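# Lay the towel flat beside the basket, then release

## Task

Get the towel lying flat on the table as a single layer, with at least one finger-width of gap to the table edge, two finger-widths to the basket rim, and more than a hand-width to either arm's column. The basket must end upright, its entire base resting on the table, no more than three finger-widths from its starting spot and turned roughly as before. Finally open the grippers and pull the arms away; anything that stays in place only because the robot holds it does not count.

## Robot and tools

Robot: two arms, left_arm and right_arm, each ending in a parallel gripper. The names are labels only and do not match left or right in any image. One shared scene frame is used for everything: origin on the tabletop midway between the arms, +x pointing out across the table, +z up, and left_arm sitting on the +y side. Units are metres for positions; orientations are quaternions written w first (qw, qx, qy, qz). Reported hand positions may be slightly off, more so when an arm is stretched far.

Gripper geometry: fingers extend along the gripper's own +z axis and close along its y axis. end_effector_position is the point between the finger pads, roughly 1 cm short of the fingertips.

The row format (used by both motion tools): 16 numbers, always including both arms even if only one moves. First left_arm: x, y, z, qw, qx, qy, qz, opening; then right_arm in the same order. x, y, z and the quaternion are an absolute pose for that gripper in the scene frame, not an offset. opening runs from -1 (closed) to +1 (fully open, 0.093 m gap). To hold an orientation, repeat your own chosen quaternion in every row rather than copying the drifting reported one. To park an arm, keep sending its whole last reported pose and the opening it should keep.

execute_actions(actions): actions is a list of up to 15 actions; each action is a list of up to 15 rows; each row lasts one control step of 1/30 s. An action always spans 15 steps, so a short action repeats its final row. An empty list just returns state and images. Safety check: if any target lies more than 0.6 m from that gripper's current position along any of the gripper's own axes, the action is rejected for both arms; a malformed action, or a first action failing this check against the latest reported state, rejects the entire call with no motion.

How commands are followed: each step the commanded pose is limited to 70 mm and 16 degrees away from the measured pose, then the joints are driven there by damped IK, favouring position over orientation. A distant target therefore may need several actions, and after an action ends the arm stops at its last limited pose, so keep commanding. Joint friction can leave the gripper up to about 31 mm short, and very small commands may not move it at all. Elbows never fully straighten. Hand target lines in a result show where the controller is currently steering each gripper. A pose unreachable line means the clearance check altered or blocked that arm's command.

move(target, speed, blocking): target is one 16-number row as above, an absolute pose per arm. Each gripper travels in a straight line toward it, turning the short way; all paths finish together, taking 0.5 to 10 s (cut off at 10 s if longer). speed is the path's top speed in m/s, 0.002 to 0.5, default 0.25; rotation is capped at twice that value in rad/s. Paths ignore obstacles and the other arm; grippers lag, wander and can overshoot speed, especially near full reach. Faster contact hits harder, and aiming further beyond a contact presses harder. The opening is applied at the start. The result adds a move: line stating the ending (done, off_target, moving, held, fault) and which limits applied (paced means the pose was clipped; held means a check blocked steps, after which the arm may jump quickly), plus each gripper's distance to its pose. With blocking=false you get a result after 0.5 s while motion continues; before any other motion command, call wait or stop.

wait(seconds): 0 to 10; the arms keep their last command and a running move continues, returning early when it ends. stop(): brakes a running move (needs stopping distance; fingers keep moving). zoom_image(camera, region): region is [x0, y0, x1, y1] in pixels of that camera's latest image, top-left origin, at most 504 by 504. Cameras: cam_head_left, cam_head_right, cam_high, cam_low, cam_left_wrist, cam_right_wrist, all 504x504; their calibration is supplied separately and fixed ones may be off by up to a few degrees and millimetres. finished_scene(scene): pass the current scene number to end it; irreversible, so the goal must already hold steadily.

Gripping: grip_measured is the finger motor position on the same -1..+1 scale. Pads meet near -0.94; each mm of object width adds about 0.0208; each gripper has its own fixed reading bias up to 0.02. Sending a value below the object's width reading squeezes harder, up to about 50 to 62 N per pad (less on parts under about 5 mm thick). Keep resending the closing value to keep a grip. The last entry of each arm's Joint positions is the gap in metres, true only when nothing blocks the fingers. A held part may occasionally be tugged.

Joint ranges (rad), base to gripper: waist -2.618 to 3.054, shoulder 0.000 to 3.142, elbow 0.000 to 3.142, wrist pitch -1.571 to 1.571, wrist yaw -1.571 to 1.571, wrist roll -2.094 to 2.094. Torque readings are raw drive outputs with offsets and noise.

Heat: holding loads warms motors. MOTOR HOT appears from 75 °C; at 90 °C that arm halts for 10 s; at 100 °C it goes limp and drops. FAULT lines report stops. The robot keeps its last command while you compose a reply.

Avoid: pushing or knocking anything off the table (immediate failure), arms striking or pressing each other, dropping, slamming, or shoving objects hard.

Each tool is called after "Request:" in YAML: its name, and indented under it one key for each argument.

## Session

Request:
execute_actions:
  actions: []

Scene clock: 0.00 s.
left_arm: end_effector_position=(+0.0990, +0.5464, +0.3423) grip_measured=+1.000 end_effector_quat_wxyz=(+0.552, -0.154, +0.816, +0.075) | right_arm: end_effector_position=(+0.4380, -0.6958, +0.2993) grip_measured=+0.997 end_effector_quat_wxyz=(+0.650, -0.318, +0.611, -0.320)
Joint positions: left_arm=[ 1.533  1.121  1.384 -1.392  1.138  1.039  0.093] | right_arm=[-1.038  1.891  1.327  0.659 -1.017 -0.856  0.093]
Joint velocities: left_arm=[-0.012  0.002  0.037  0.007 -0.066 -0.051  0.   ] | right_arm=[-0.022  0.007  0.007  0.037  0.051 -0.022 -0.   ]
Joint torques (N m, as the arm reports them, + toward a larger angle): no reading
Motor temperatures (°C, as the motors report them): left_arm=[25 25 23 23 25 25] | right_arm=[26 23 26 27 23 25]
Hand target (left_arm): +0.099, +0.546, +0.342; +0.552, -0.154, +0.816, +0.075
Hand target (right_arm): +0.438, -0.696, +0.299; +0.650, -0.318, +0.611, -0.320

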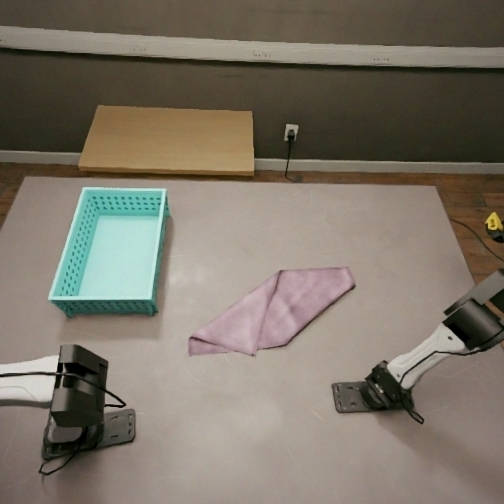

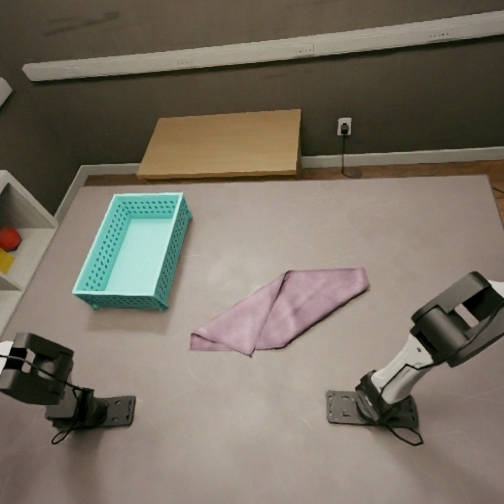

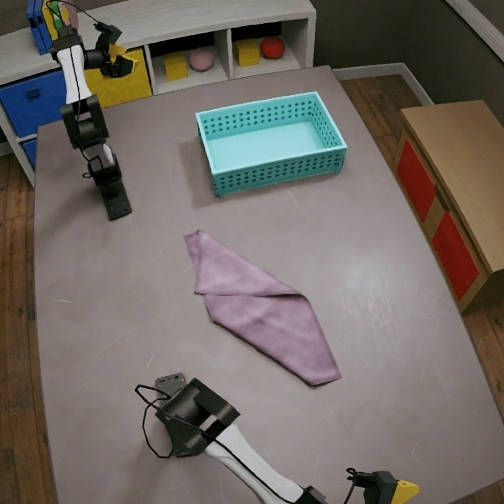

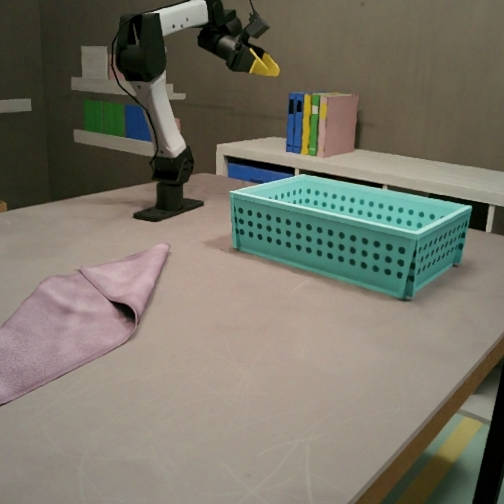

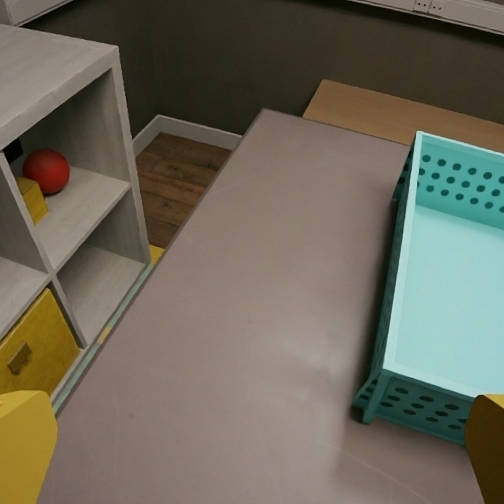

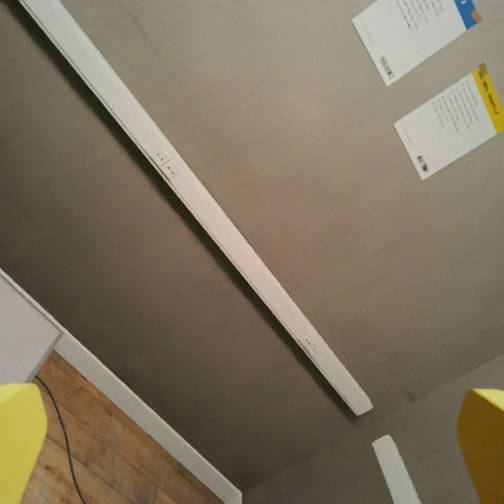

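Request:
zoom_image:
  camera: "cam_head_left"
  region: [170, 240, 370, 380]

Request:
zoom_image:
  camera: "cam_high"
  region: [160, 210, 360, 410]

Request:
zoom_image:
  camera: "cam_low"
  region: [0, 230, 200, 420]

Region (170, 240, 370, 380) of cam_head_left's 504x504 image, scaled by 2.520, with more detail than that image has; it fills the top 353 rows of this view, and the rest is white.

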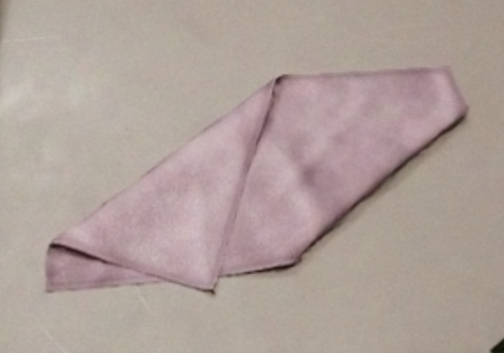

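Region (160, 210, 360, 410) of cam_high's 504x504 image, scaled by 2.520, with more detail than that image has.

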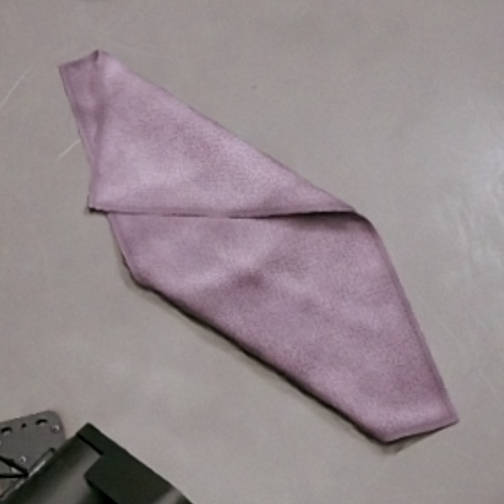

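Region (0, 230, 200, 420) of cam_low's 504x504 image, scaled by 2.520, with more detail than that image has; it fills the top 479 rows of this view, and the rest is white.

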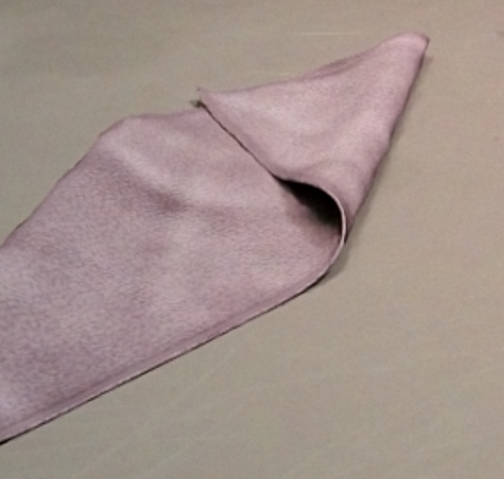

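Request:
move:
  target: [0.115,-0.065,0.12,0,-0.06,0.998,0,1, 0.39,-0.355,0.12,0,0.383,0.924,0,1]
  speed: 0.3

Scene clock: 96.53 s.
left_arm: end_effector_position=(+0.0523, +0.1964, +0.1662) grip_measured=+1.000 end_effector_quat_wxyz=(+0.432, +0.122, +0.753, -0.481) | right_arm: end_effector_position=(+0.3826, -0.3592, +0.1250) grip_measured=+0.997 end_effector_quat_wxyz=(+0.009, +0.384, +0.923, -0.010)
Joint positions: left_arm=[ 0.338  0.01   0.386 -1.549  1.393  0.489  0.093] | right_arm=[-0.055  1.816  1.567 -1.312  0.024  0.774  0.093]
Joint velocities: left_arm=[-0.002 -0.002 -0.002  0.022 -0.037  0.022  0.   ] | right_arm=[-0.007  0.012 -0.002  0.022  0.007 -0.022  0.   ]
Joint torques (N m, as the arm reports them, + toward a larger angle): left_arm=[ 0.04  4.12  7.24  1.    0.64 -0.01] | right_arm=[ 0.98 -7.77  8.84  0.28 -0.12  0.05]
Motor temperatures (°C, as the motors report them): left_arm=[25 25 30 26 26 25] | right_arm=[26 37 35 34 23 25]
Hand target (left_arm): +0.053, +0.197, +0.167; +0.434, +0.122, +0.753, -0.480
Hand target (right_arm): +0.384, -0.354, +0.123; -0.001, +0.384, +0.923, -0.007
Off the commanded pose (left_arm): 0.273 m, 84 deg; position and orientation clipped at the last step of the last action.
Off the commanded pose (right_arm): 0.010 m, 2 deg.
move: held (left_arm); limits=paced,held; held on 34 of 129 steps (left_arm), including the last (left_arm)
pose unreachable (left arm): on one or more control steps of this call, first in action 0 (counted from 0), this arm could not follow its commanded pose, so it was not sent that pose on those steps. On the call's last step it was still not sent that pose. It may still have moved: this result reports where it is.
cause: the commanded pose would bring two parts of the arm too close to each other (its upper arm (the part past joint 2) and its gripper housing, with joints 3 (elbow) to 6 (wrist roll) between them).
camera_calibration (this result's frames):
cam_left_wrist: T_world_to_cam=[[-0.603569, -0.503979, 0.617827, 0.0280387], [-0.764198, 0.144675, -0.628546, 0.155213], [0.22739, -0.851513, -0.472462, 0.31535], [0, 0, 0, 1]] pos_world=[0.0638294, 0.2602, 0.229227]
cam_right_wrist: T_world_to_cam=[[-0.695213, -0.7188, 0.00252844, 0.0071797], [-0.657661, 0.637492, 0.401356, 0.472729], [-0.290107, 0.277365, -0.915919, 0.407447], [0, 0, 0, 1]] pos_world=[0.43409, -0.409211, 0.183438]

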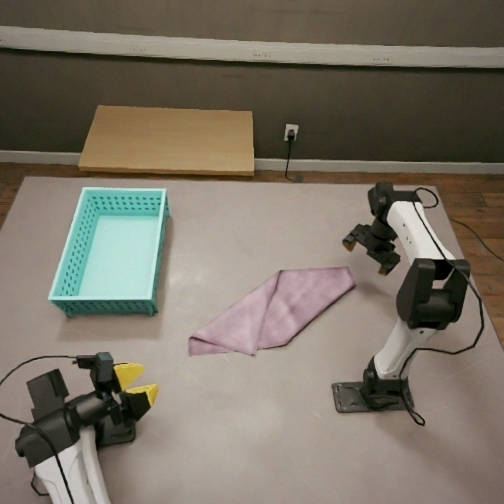

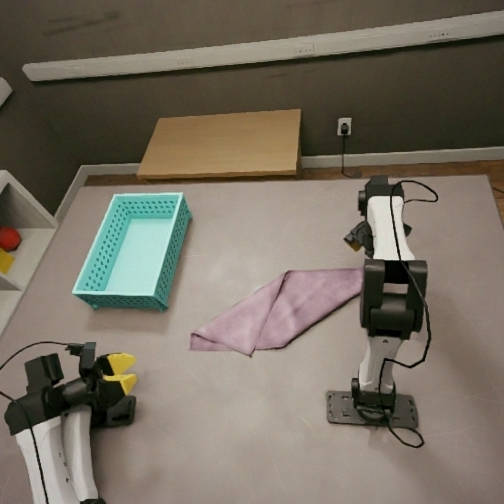

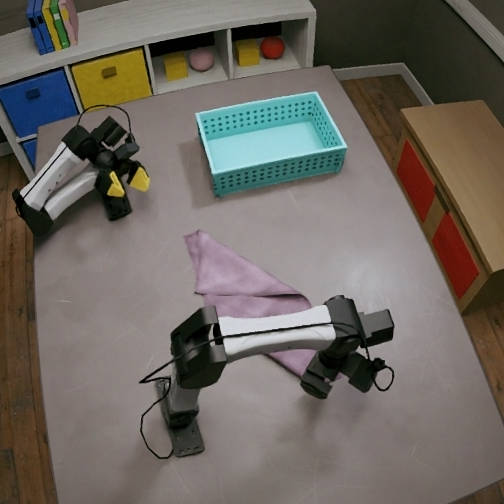

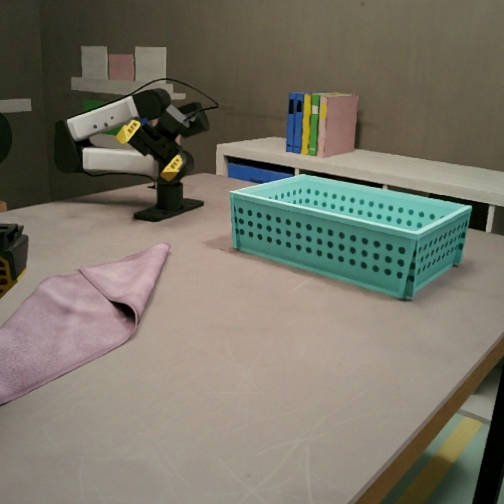

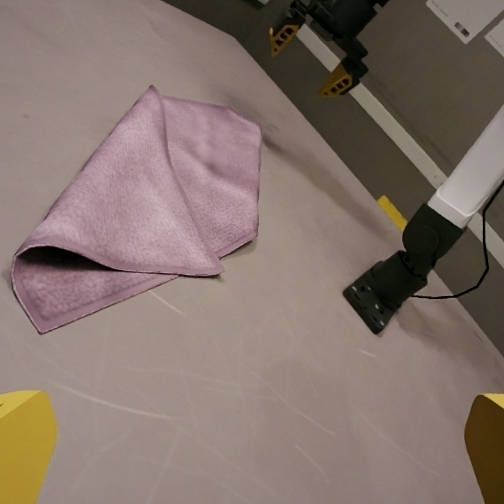

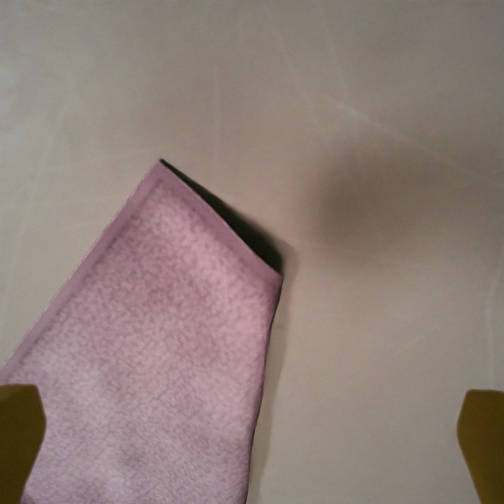

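Request:
move:
  target: [0.22,0.2,0.32,0.45,0.2,0.85,-0.15,1, 0.41,-0.42,0.10,0,0,0.924,0.383,1]
  speed: 0.2

Scene clock: 113.90 s.
left_arm: end_effector_position=(+0.2194, +0.2019, +0.3269) grip_measured=+1.000 end_effector_quat_wxyz=(+0.464, +0.189, +0.849, -0.169) | right_arm: end_effector_position=(+0.4089, -0.4167, +0.1027) grip_measured=+0.997 end_effector_quat_wxyz=(+0.021, +0.005, +0.929, +0.369)
Joint positions: left_arm=[-0.611  0.919  1.211 -0.833  0.103 -0.068  0.093] | right_arm=[-0.512  2.208  1.844 -1.566 -0.682 -0.589  0.093]
Joint velocities: left_arm=[-0.002  0.017  0.017  0.095 -0.007 -0.007  0.   ] | right_arm=[-0.002  0.027  0.012  0.007 -0.037 -0.007 -0.001]
Joint torques (N m, as the arm reports them, + toward a larger angle): left_arm=[-1.02  0.39 10.01  1.93 -0.02  0.07] | right_arm=[  0.08 -10.49   8.16  -0.45  -0.5   -0.12]
Motor temperatures (°C, as the motors report them): left_arm=[25 26 30 26 26 25] | right_arm=[26 36 35 31 23 25]
Hand target (left_arm): +0.220, +0.200, +0.323; +0.452, +0.198, +0.854, -0.162
Hand target (right_arm): +0.411, -0.419, +0.101; +0.021, +0.008, +0.926, +0.376
Off the commanded pose (left_arm): 0.007 m, 3 deg.
Off the commanded pose (right_arm): 0.004 m, 3 deg.
joint sent to its limit (right arm) — the command would take joint 4 (wrist pitch) past its lower limit, so that joint was sent only as far as its limit.
move: off_target (left_arm, right_arm); limits=paced
camera_calibration (this result's frames):
cam_left_wrist: T_world_to_cam=[[-0.482184, -0.869004, 0.111044, 0.245147], [-0.756316, 0.348945, -0.553374, 0.315591], [0.442136, -0.350812, -0.825498, 0.325138], [0, 0, 0, 1]] pos_world=[0.213137, 0.216972, 0.415819]
cam_right_wrist: T_world_to_cam=[[0.0264607, -0.721657, -0.691745, -0.240777], [-0.923049, -0.283297, 0.260239, 0.275014], [-0.383772, 0.631628, -0.67362, 0.571665], [0, 0, 0, 1]] pos_world=[0.479612, -0.456928, 0.14696]

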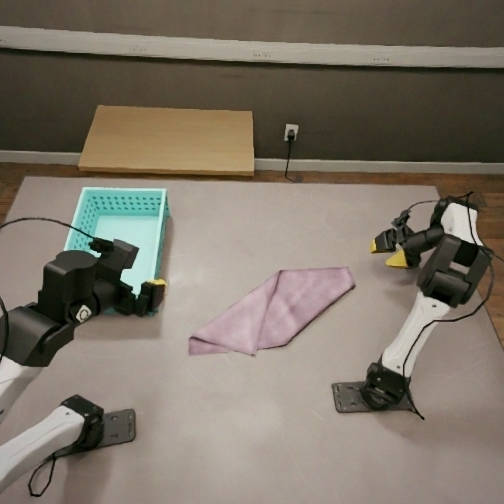

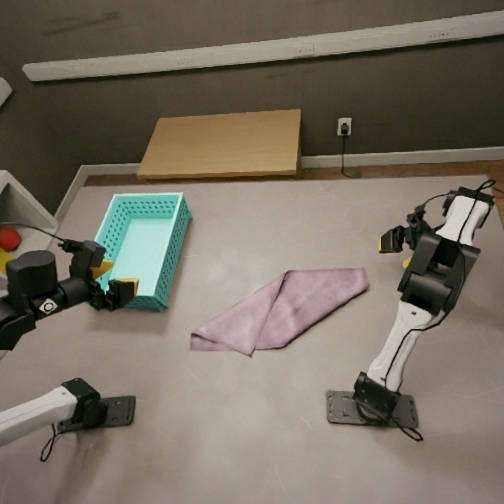

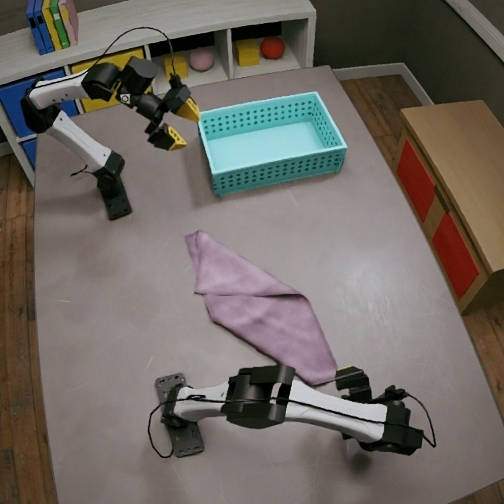

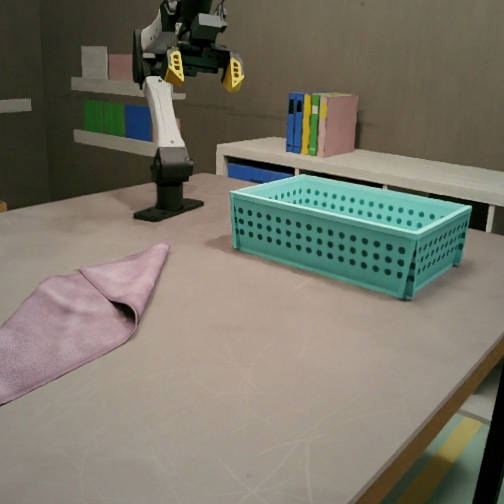

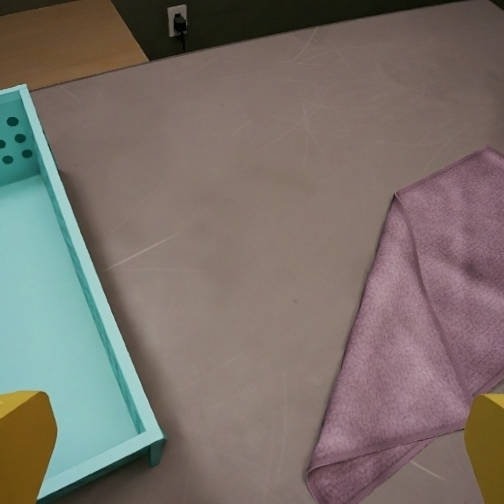

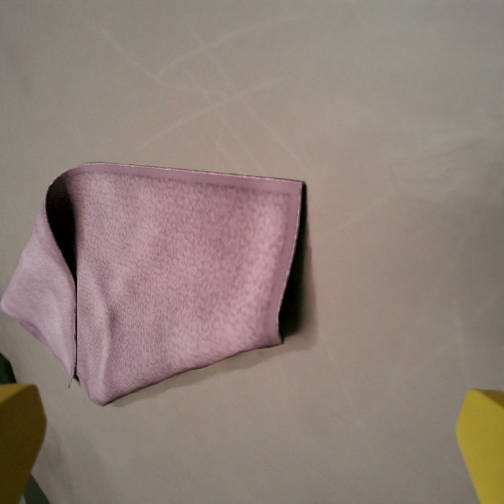

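Request:
move:
  target: [0.11,0.14,0.10,0.147,-0.354,0.854,-0.354,-0.3, 0.375,-0.41,0.04,0.099,0.239,0.892,0.37,-0.3]
  speed: 0.2

Scene clock: 133.23 s.
left_arm: end_effector_position=(+0.1125, +0.1364, +0.1017) grip_measured=-0.297 end_effector_quat_wxyz=(+0.139, -0.357, +0.855, -0.350) | right_arm: end_effector_position=(+0.3781, -0.4101, +0.0403) grip_measured=-0.297 end_effector_quat_wxyz=(+0.098, +0.232, +0.896, +0.366)
Joint positions: left_arm=[-1.273  0.782  0.451 -0.492 -0.216 -1.817  0.031] | right_arm=[-0.574  1.899  1.122 -0.813 -0.777 -0.034  0.031]
Joint velocities: left_arm=[-0.002 -0.007 -0.007  0.051 -0.007 -0.007 -0.   ] | right_arm=[-0.022 -0.002 -0.012  0.007  0.081 -0.037  0.   ]
Joint torques (N m, as the arm reports them, + toward a larger angle): left_arm=[-0.99 -1.13  7.62  1.92 -0.23 -0.13] | right_arm=[ -0.19 -10.3    5.02   0.41  -0.57  -0.01]
Motor temperatures (°C, as the motors report them): left_arm=[25 26 32 30 26 26] | right_arm=[26 37 35 31 23 25]
Hand target (left_arm): +0.111, +0.136, +0.099; +0.138, -0.359, +0.853, -0.354
Hand target (right_arm): +0.374, -0.410, +0.040; +0.099, +0.238, +0.892, +0.371
Off the commanded pose (left_arm): 0.005 m, 1 deg.
Off the commanded pose (right_arm): 0.003 m, 1 deg.
move: done
camera_calibration (this result's frames):
cam_left_wrist: T_world_to_cam=[[0.509721, -0.499711, 0.700338, -0.0601463], [-0.848577, -0.426158, 0.313538, 0.160924], [0.141776, -0.754108, -0.641265, 0.233571], [0, 0, 0, 1]] pos_world=[0.134099, 0.214661, 0.141448]
cam_right_wrist: T_world_to_cam=[[-0.3238, -0.628345, -0.707344, -0.107042], [-0.944406, 0.169606, 0.281656, 0.457674], [-0.0570071, 0.759221, -0.648332, 0.44136], [0, 0, 0, 1]] pos_world=[0.422731, -0.479974, 0.0815258]

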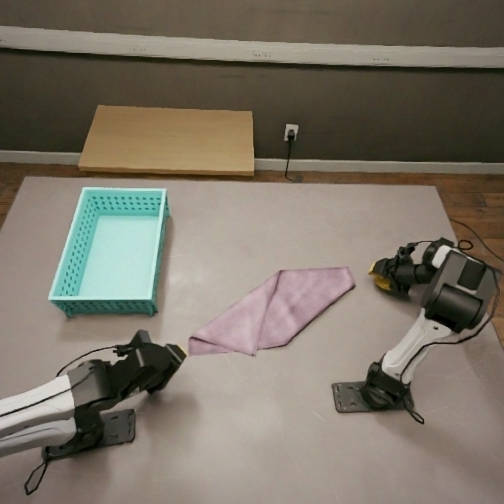

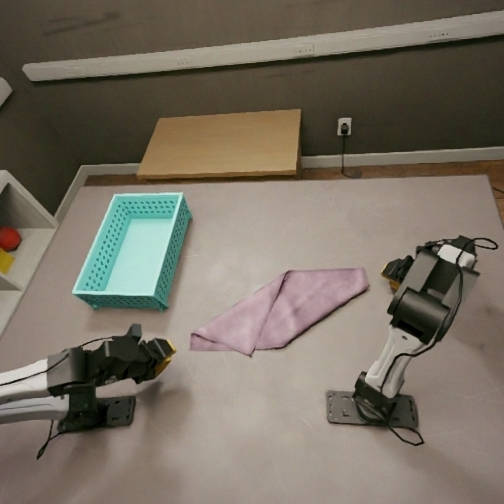

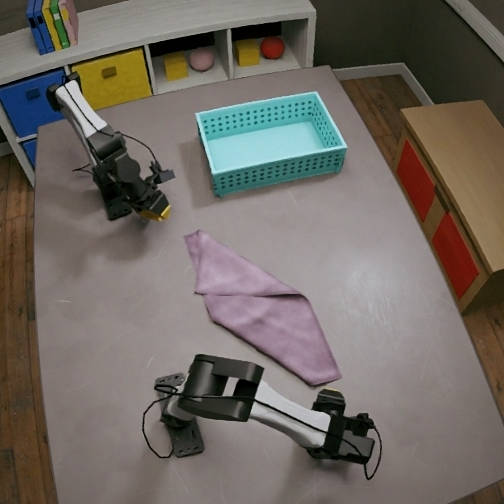

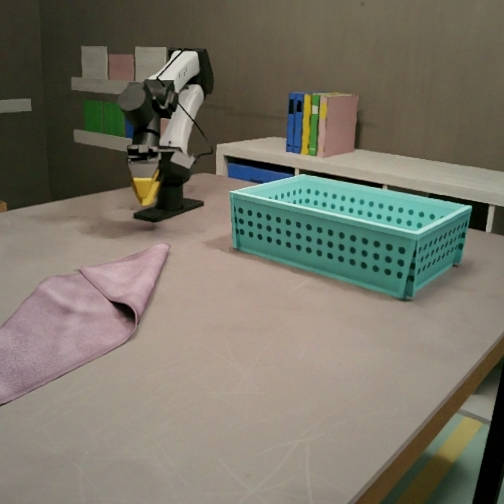

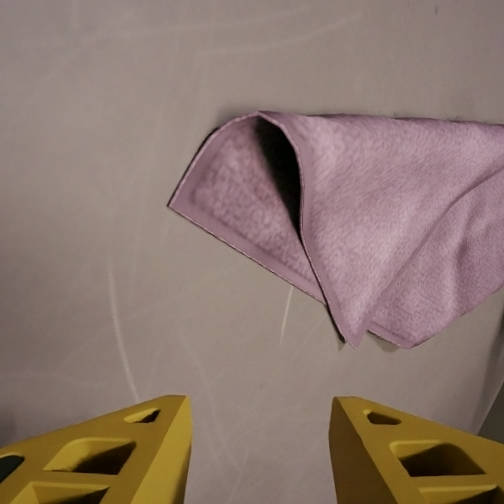

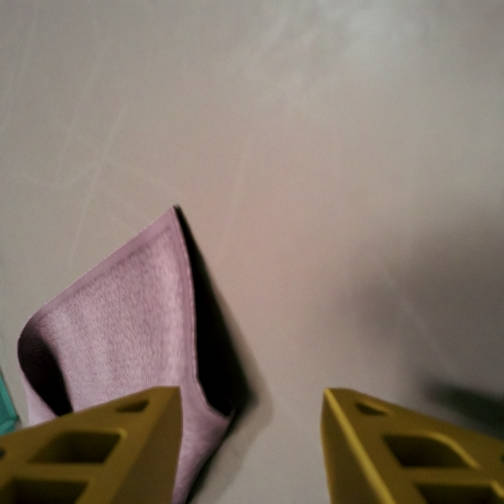

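Request:
move:
  target: [0.15,0.13,0.07,0.147,-0.354,0.854,-0.354,-0.3, 0.365,-0.41,0.024,0.099,0.239,0.892,0.37,-0.3]
  speed: 0.08

Scene clock: 147.50 s.
left_arm: end_effector_position=(+0.1513, +0.1278, +0.0805) grip_measured=-0.298 end_effector_quat_wxyz=(+0.153, -0.353, +0.848, -0.364) | right_arm: end_effector_position=(+0.3696, -0.4106, +0.0276) grip_measured=-0.297 end_effector_quat_wxyz=(+0.100, +0.235, +0.895, +0.366)
Joint positions: left_arm=[-1.099  0.944  0.382 -0.204 -0.114 -1.676  0.031] | right_arm=[-0.589  1.899  1.062 -0.757 -0.778 -0.044  0.031]
Joint velocities: left_arm=[-0.007 -0.002 -0.017  0.007  0.022  0.022  0.001] | right_arm=[ 0.012 -0.007 -0.012 -0.037  0.007  0.007  0.   ]
Joint torques (N m, as the arm reports them, + toward a larger angle): left_arm=[ 0.63 -0.14  7.41  2.02  0.02  0.08] | right_arm=[-0.19 -9.16  4.91  0.42 -0.55 -0.11]
Motor temperatures (°C, as the motors report them): left_arm=[25 25 32 31 26 26] | right_arm=[26 38 33 30 23 25]
Hand target (left_arm): +0.151, +0.131, +0.071; +0.149, -0.353, +0.853, -0.354
Hand target (right_arm): +0.365, -0.410, +0.024; +0.099, +0.239, +0.892, +0.370
Off the commanded pose (left_arm): 0.011 m, 1 deg.
Off the commanded pose (right_arm): 0.006 m, 1 deg.
move: off_target (left_arm)
camera_calibration (this result's frames):
cam_left_wrist: T_world_to_cam=[[0.483761, -0.485758, 0.728021, -0.0694529], [-0.858728, -0.424073, 0.28766, 0.20018], [0.169001, -0.764331, -0.622284, 0.203658], [0, 0, 0, 1]] pos_world=[0.17108, 0.206815, 0.119712]
cam_right_wrist: T_world_to_cam=[[-0.326981, -0.626419, -0.707589, -0.117139], [-0.943768, 0.177759, 0.278753, 0.45643], [-0.048836, 0.758947, -0.649318, 0.429942], [0, 0, 0, 1]] pos_world=[0.413459, -0.480816, 0.0690518]

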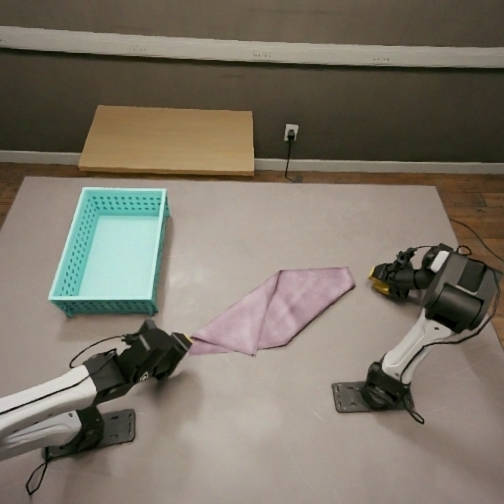

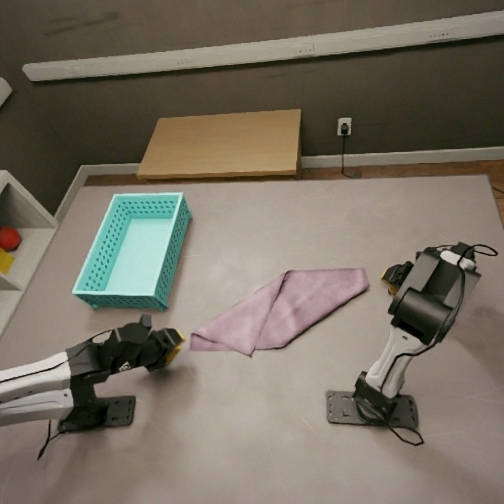

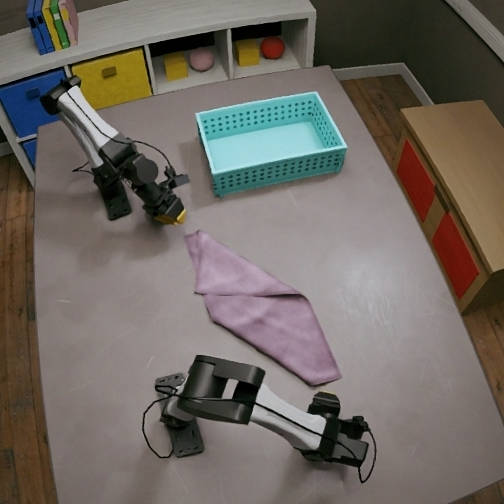

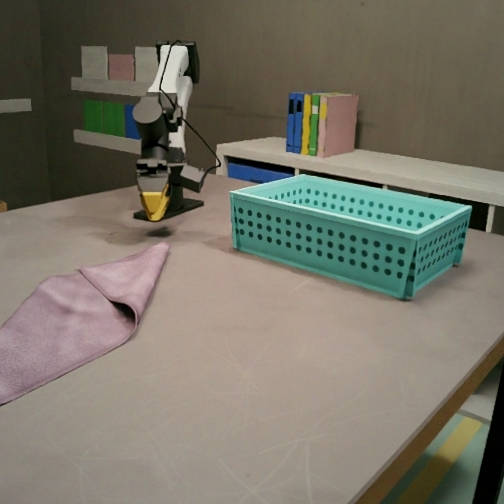

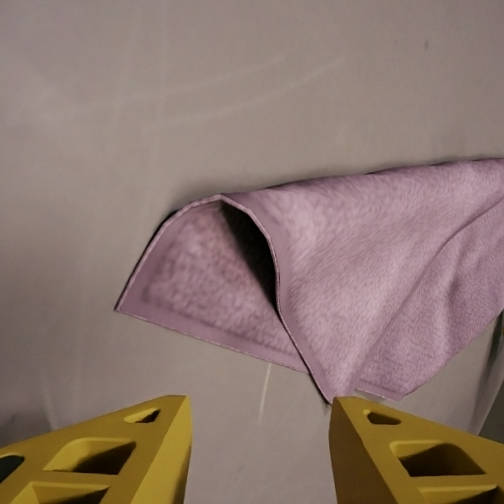

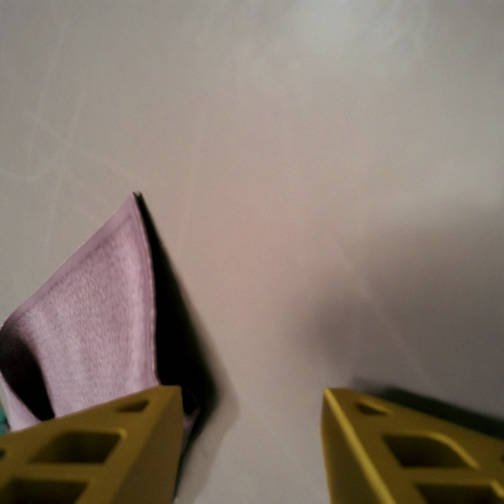

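Request:
move:
  target: [0.172,0.103,0.036,0.147,-0.354,0.854,-0.354,0.1, 0.383,-0.382,0.017,0.099,0.239,0.892,0.37,-0.3]
  speed: 0.05

Scene clock: 161.03 s.
left_arm: end_effector_position=(+0.1742, +0.0974, +0.0465) grip_measured=+0.097 end_effector_quat_wxyz=(+0.150, -0.354, +0.848, -0.364) | right_arm: end_effector_position=(+0.3873, -0.3881, +0.0206) grip_measured=-0.297 end_effector_quat_wxyz=(+0.106, +0.239, +0.893, +0.366)
Joint positions: left_arm=[-1.094  1.267  0.382  0.119 -0.106 -1.675  0.05 ] | right_arm=[-0.5    1.899  1.025 -0.614 -0.778  0.096  0.031]
Joint velocities: left_arm=[-0.002 -0.012  0.002  0.051 -0.022 -0.037  0.   ] | right_arm=[-0.007 -0.027 -0.012 -0.081 -0.022 -0.037 -0.001]
Joint torques (N m, as the arm reports them, + toward a larger angle): left_arm=[ 0.64 -2.22  6.11  2.02  0.03  0.09] | right_arm=[ 1.03 -9.36  4.89  0.58 -0.51 -0.05]
Motor temperatures (°C, as the motors report them): left_arm=[25 25 32 32 26 26] | right_arm=[26 37 33 30 23 25]
Hand target (left_arm): +0.173, +0.103, +0.036; +0.147, -0.354, +0.853, -0.354
Hand target (right_arm): +0.382, -0.382, +0.017; +0.099, +0.239, +0.893, +0.369
Off the commanded pose (left_arm): 0.012 m, 1 deg.
Off the commanded pose (right_arm): 0.008 m, 1 deg.
move: off_target (left_arm)
camera_calibration (this result's frames):
cam_left_wrist: T_world_to_cam=[[0.486567, -0.484534, 0.726966, -0.0711375], [-0.857767, -0.422864, 0.292268, 0.216226], [0.165794, -0.765776, -0.621369, 0.156032], [0, 0, 0, 1]] pos_world=[0.194215, 0.176451, 0.085472]
cam_right_wrist: T_world_to_cam=[[-0.328012, -0.623637, -0.709567, -0.10068], [-0.944005, 0.188127, 0.271041, 0.475358], [-0.0355424, 0.758739, -0.650424, 0.403951], [0, 0, 0, 1]] pos_world=[0.430073, -0.458709, 0.0624589]

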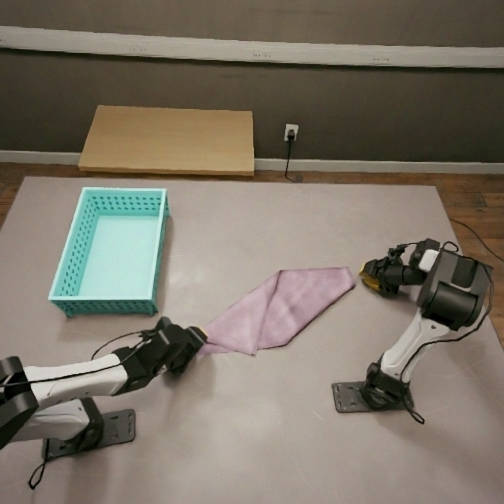

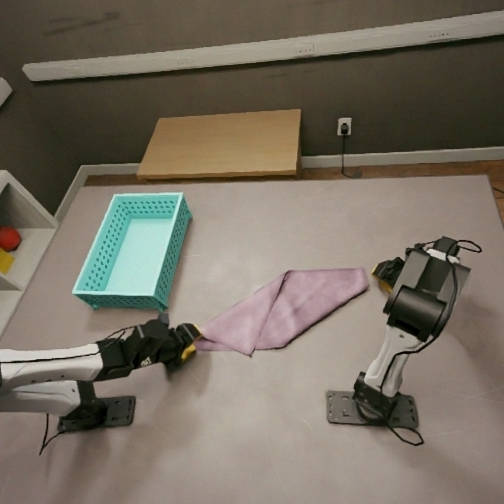

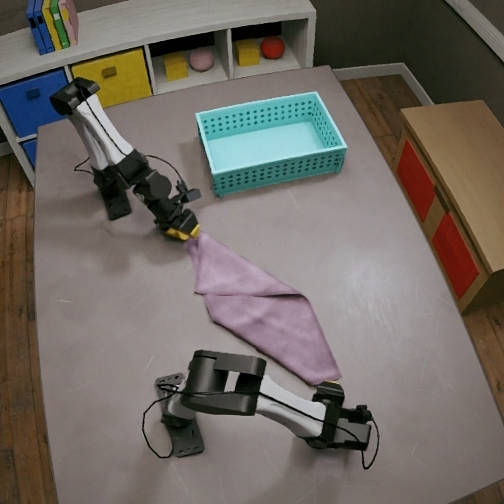

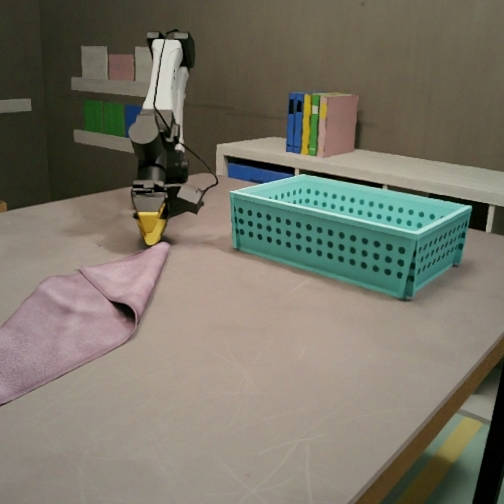

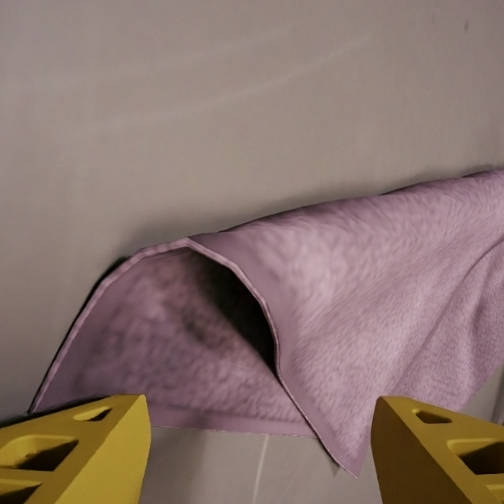

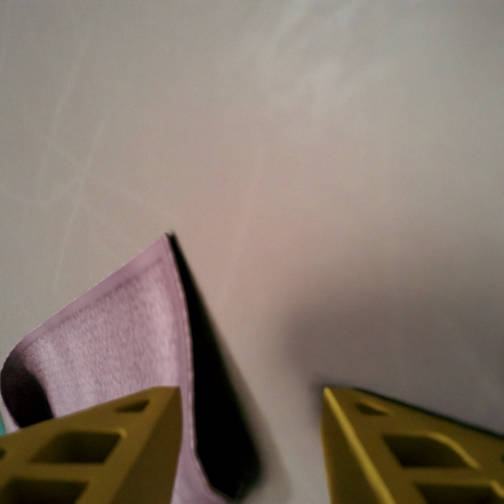

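Request:
move:
  target: [0.192,0.092,0.027,0.147,-0.354,0.854,-0.354,0.1, 0.40,-0.335,0.018,0.099,0.239,0.892,0.37,-0.3]
  speed: 0.04

Scene clock: 181.80 s.
left_arm: end_effector_position=(+0.1912, +0.0896, +0.0367) grip_measured=+0.097 end_effector_quat_wxyz=(+0.152, -0.353, +0.846, -0.369) | right_arm: end_effector_position=(+0.4039, -0.3379, +0.0204) grip_measured=-0.297 end_effector_quat_wxyz=(+0.101, +0.237, +0.891, +0.374)
Joint positions: left_arm=[-1.052  1.388  0.402  0.234 -0.076 -1.645  0.05 ] | right_arm=[-0.339  1.872  0.968 -0.443 -0.771  0.314  0.031]
Joint velocities: left_arm=[-0.002 -0.007 -0.017  0.007  0.051  0.037 -0.001] | right_arm=[-0.012 -0.002  0.022  0.081 -0.037 -0.007 -0.001]
Joint torques (N m, as the arm reports them, + toward a larger angle): left_arm=[ 0.71 -2.03  8.13  1.82  0.02  0.09] | right_arm=[  1.   -10.1    5.05   0.86  -0.34  -0.01]
Motor temperatures (°C, as the motors report them): left_arm=[25 25 32 33 26 26] | right_arm=[26 37 32 30 23 25]
Hand target (left_arm): +0.192, +0.092, +0.027; +0.147, -0.354, +0.853, -0.354
Hand target (right_arm): +0.399, -0.335, +0.018; +0.098, +0.239, +0.893, +0.369
Off the commanded pose (left_arm): 0.010 m, 2 deg.
Off the commanded pose (right_arm): 0.005 m, 1 deg.
move: done
camera_calibration (this result's frames):
cam_left_wrist: T_world_to_cam=[[0.480781, -0.478522, 0.734756, -0.0757995], [-0.860109, -0.420289, 0.289084, 0.230795], [0.170477, -0.770956, -0.613648, 0.140455], [0, 0, 0, 1]] pos_world=[0.211007, 0.169014, 0.0751653]
cam_right_wrist: T_world_to_cam=[[-0.326532, -0.611639, -0.720607, -0.060409], [-0.944214, 0.176514, 0.278034, 0.477672], [-0.0428595, 0.771194, -0.635155, 0.373195], [0, 0, 0, 1]] pos_world=[0.447295, -0.40907, 0.0606966]

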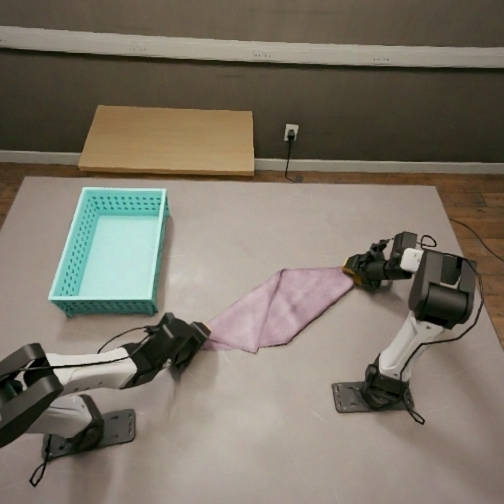

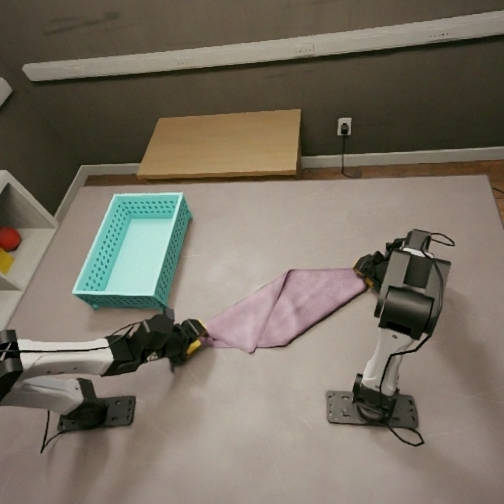

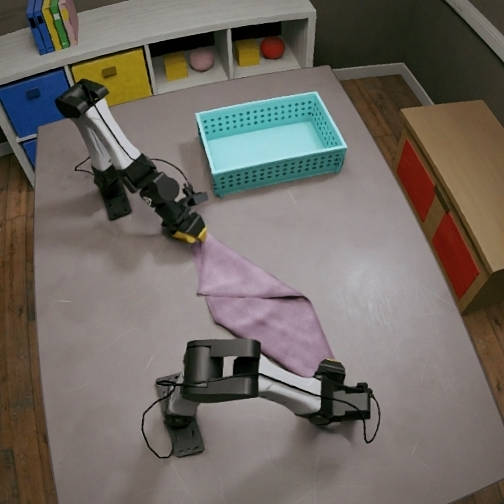

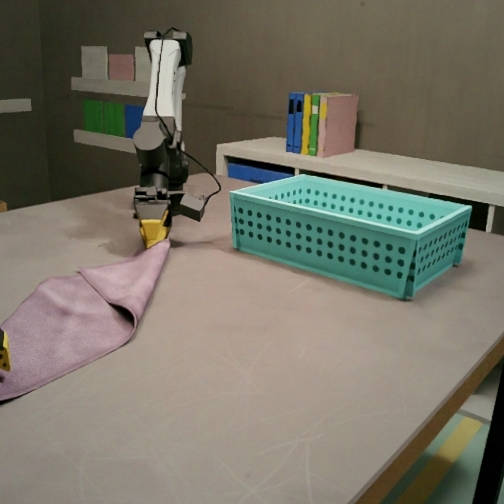

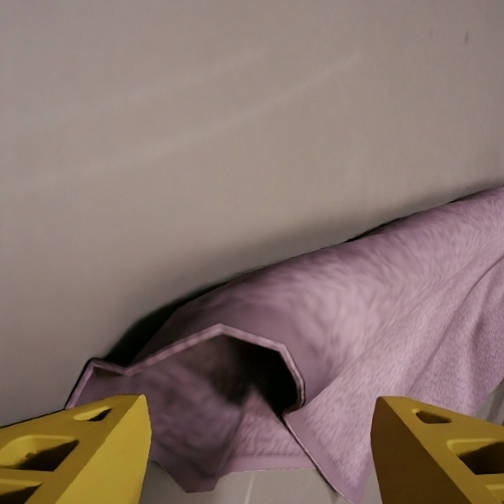

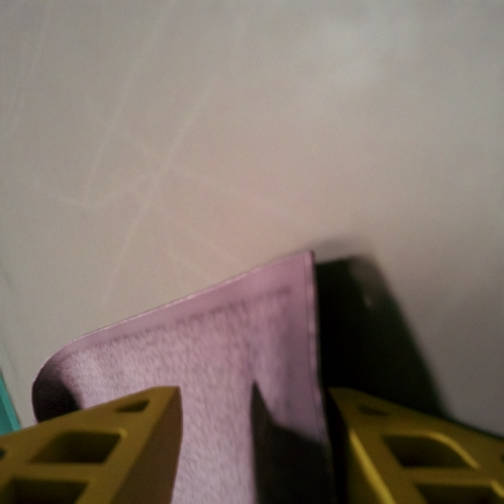

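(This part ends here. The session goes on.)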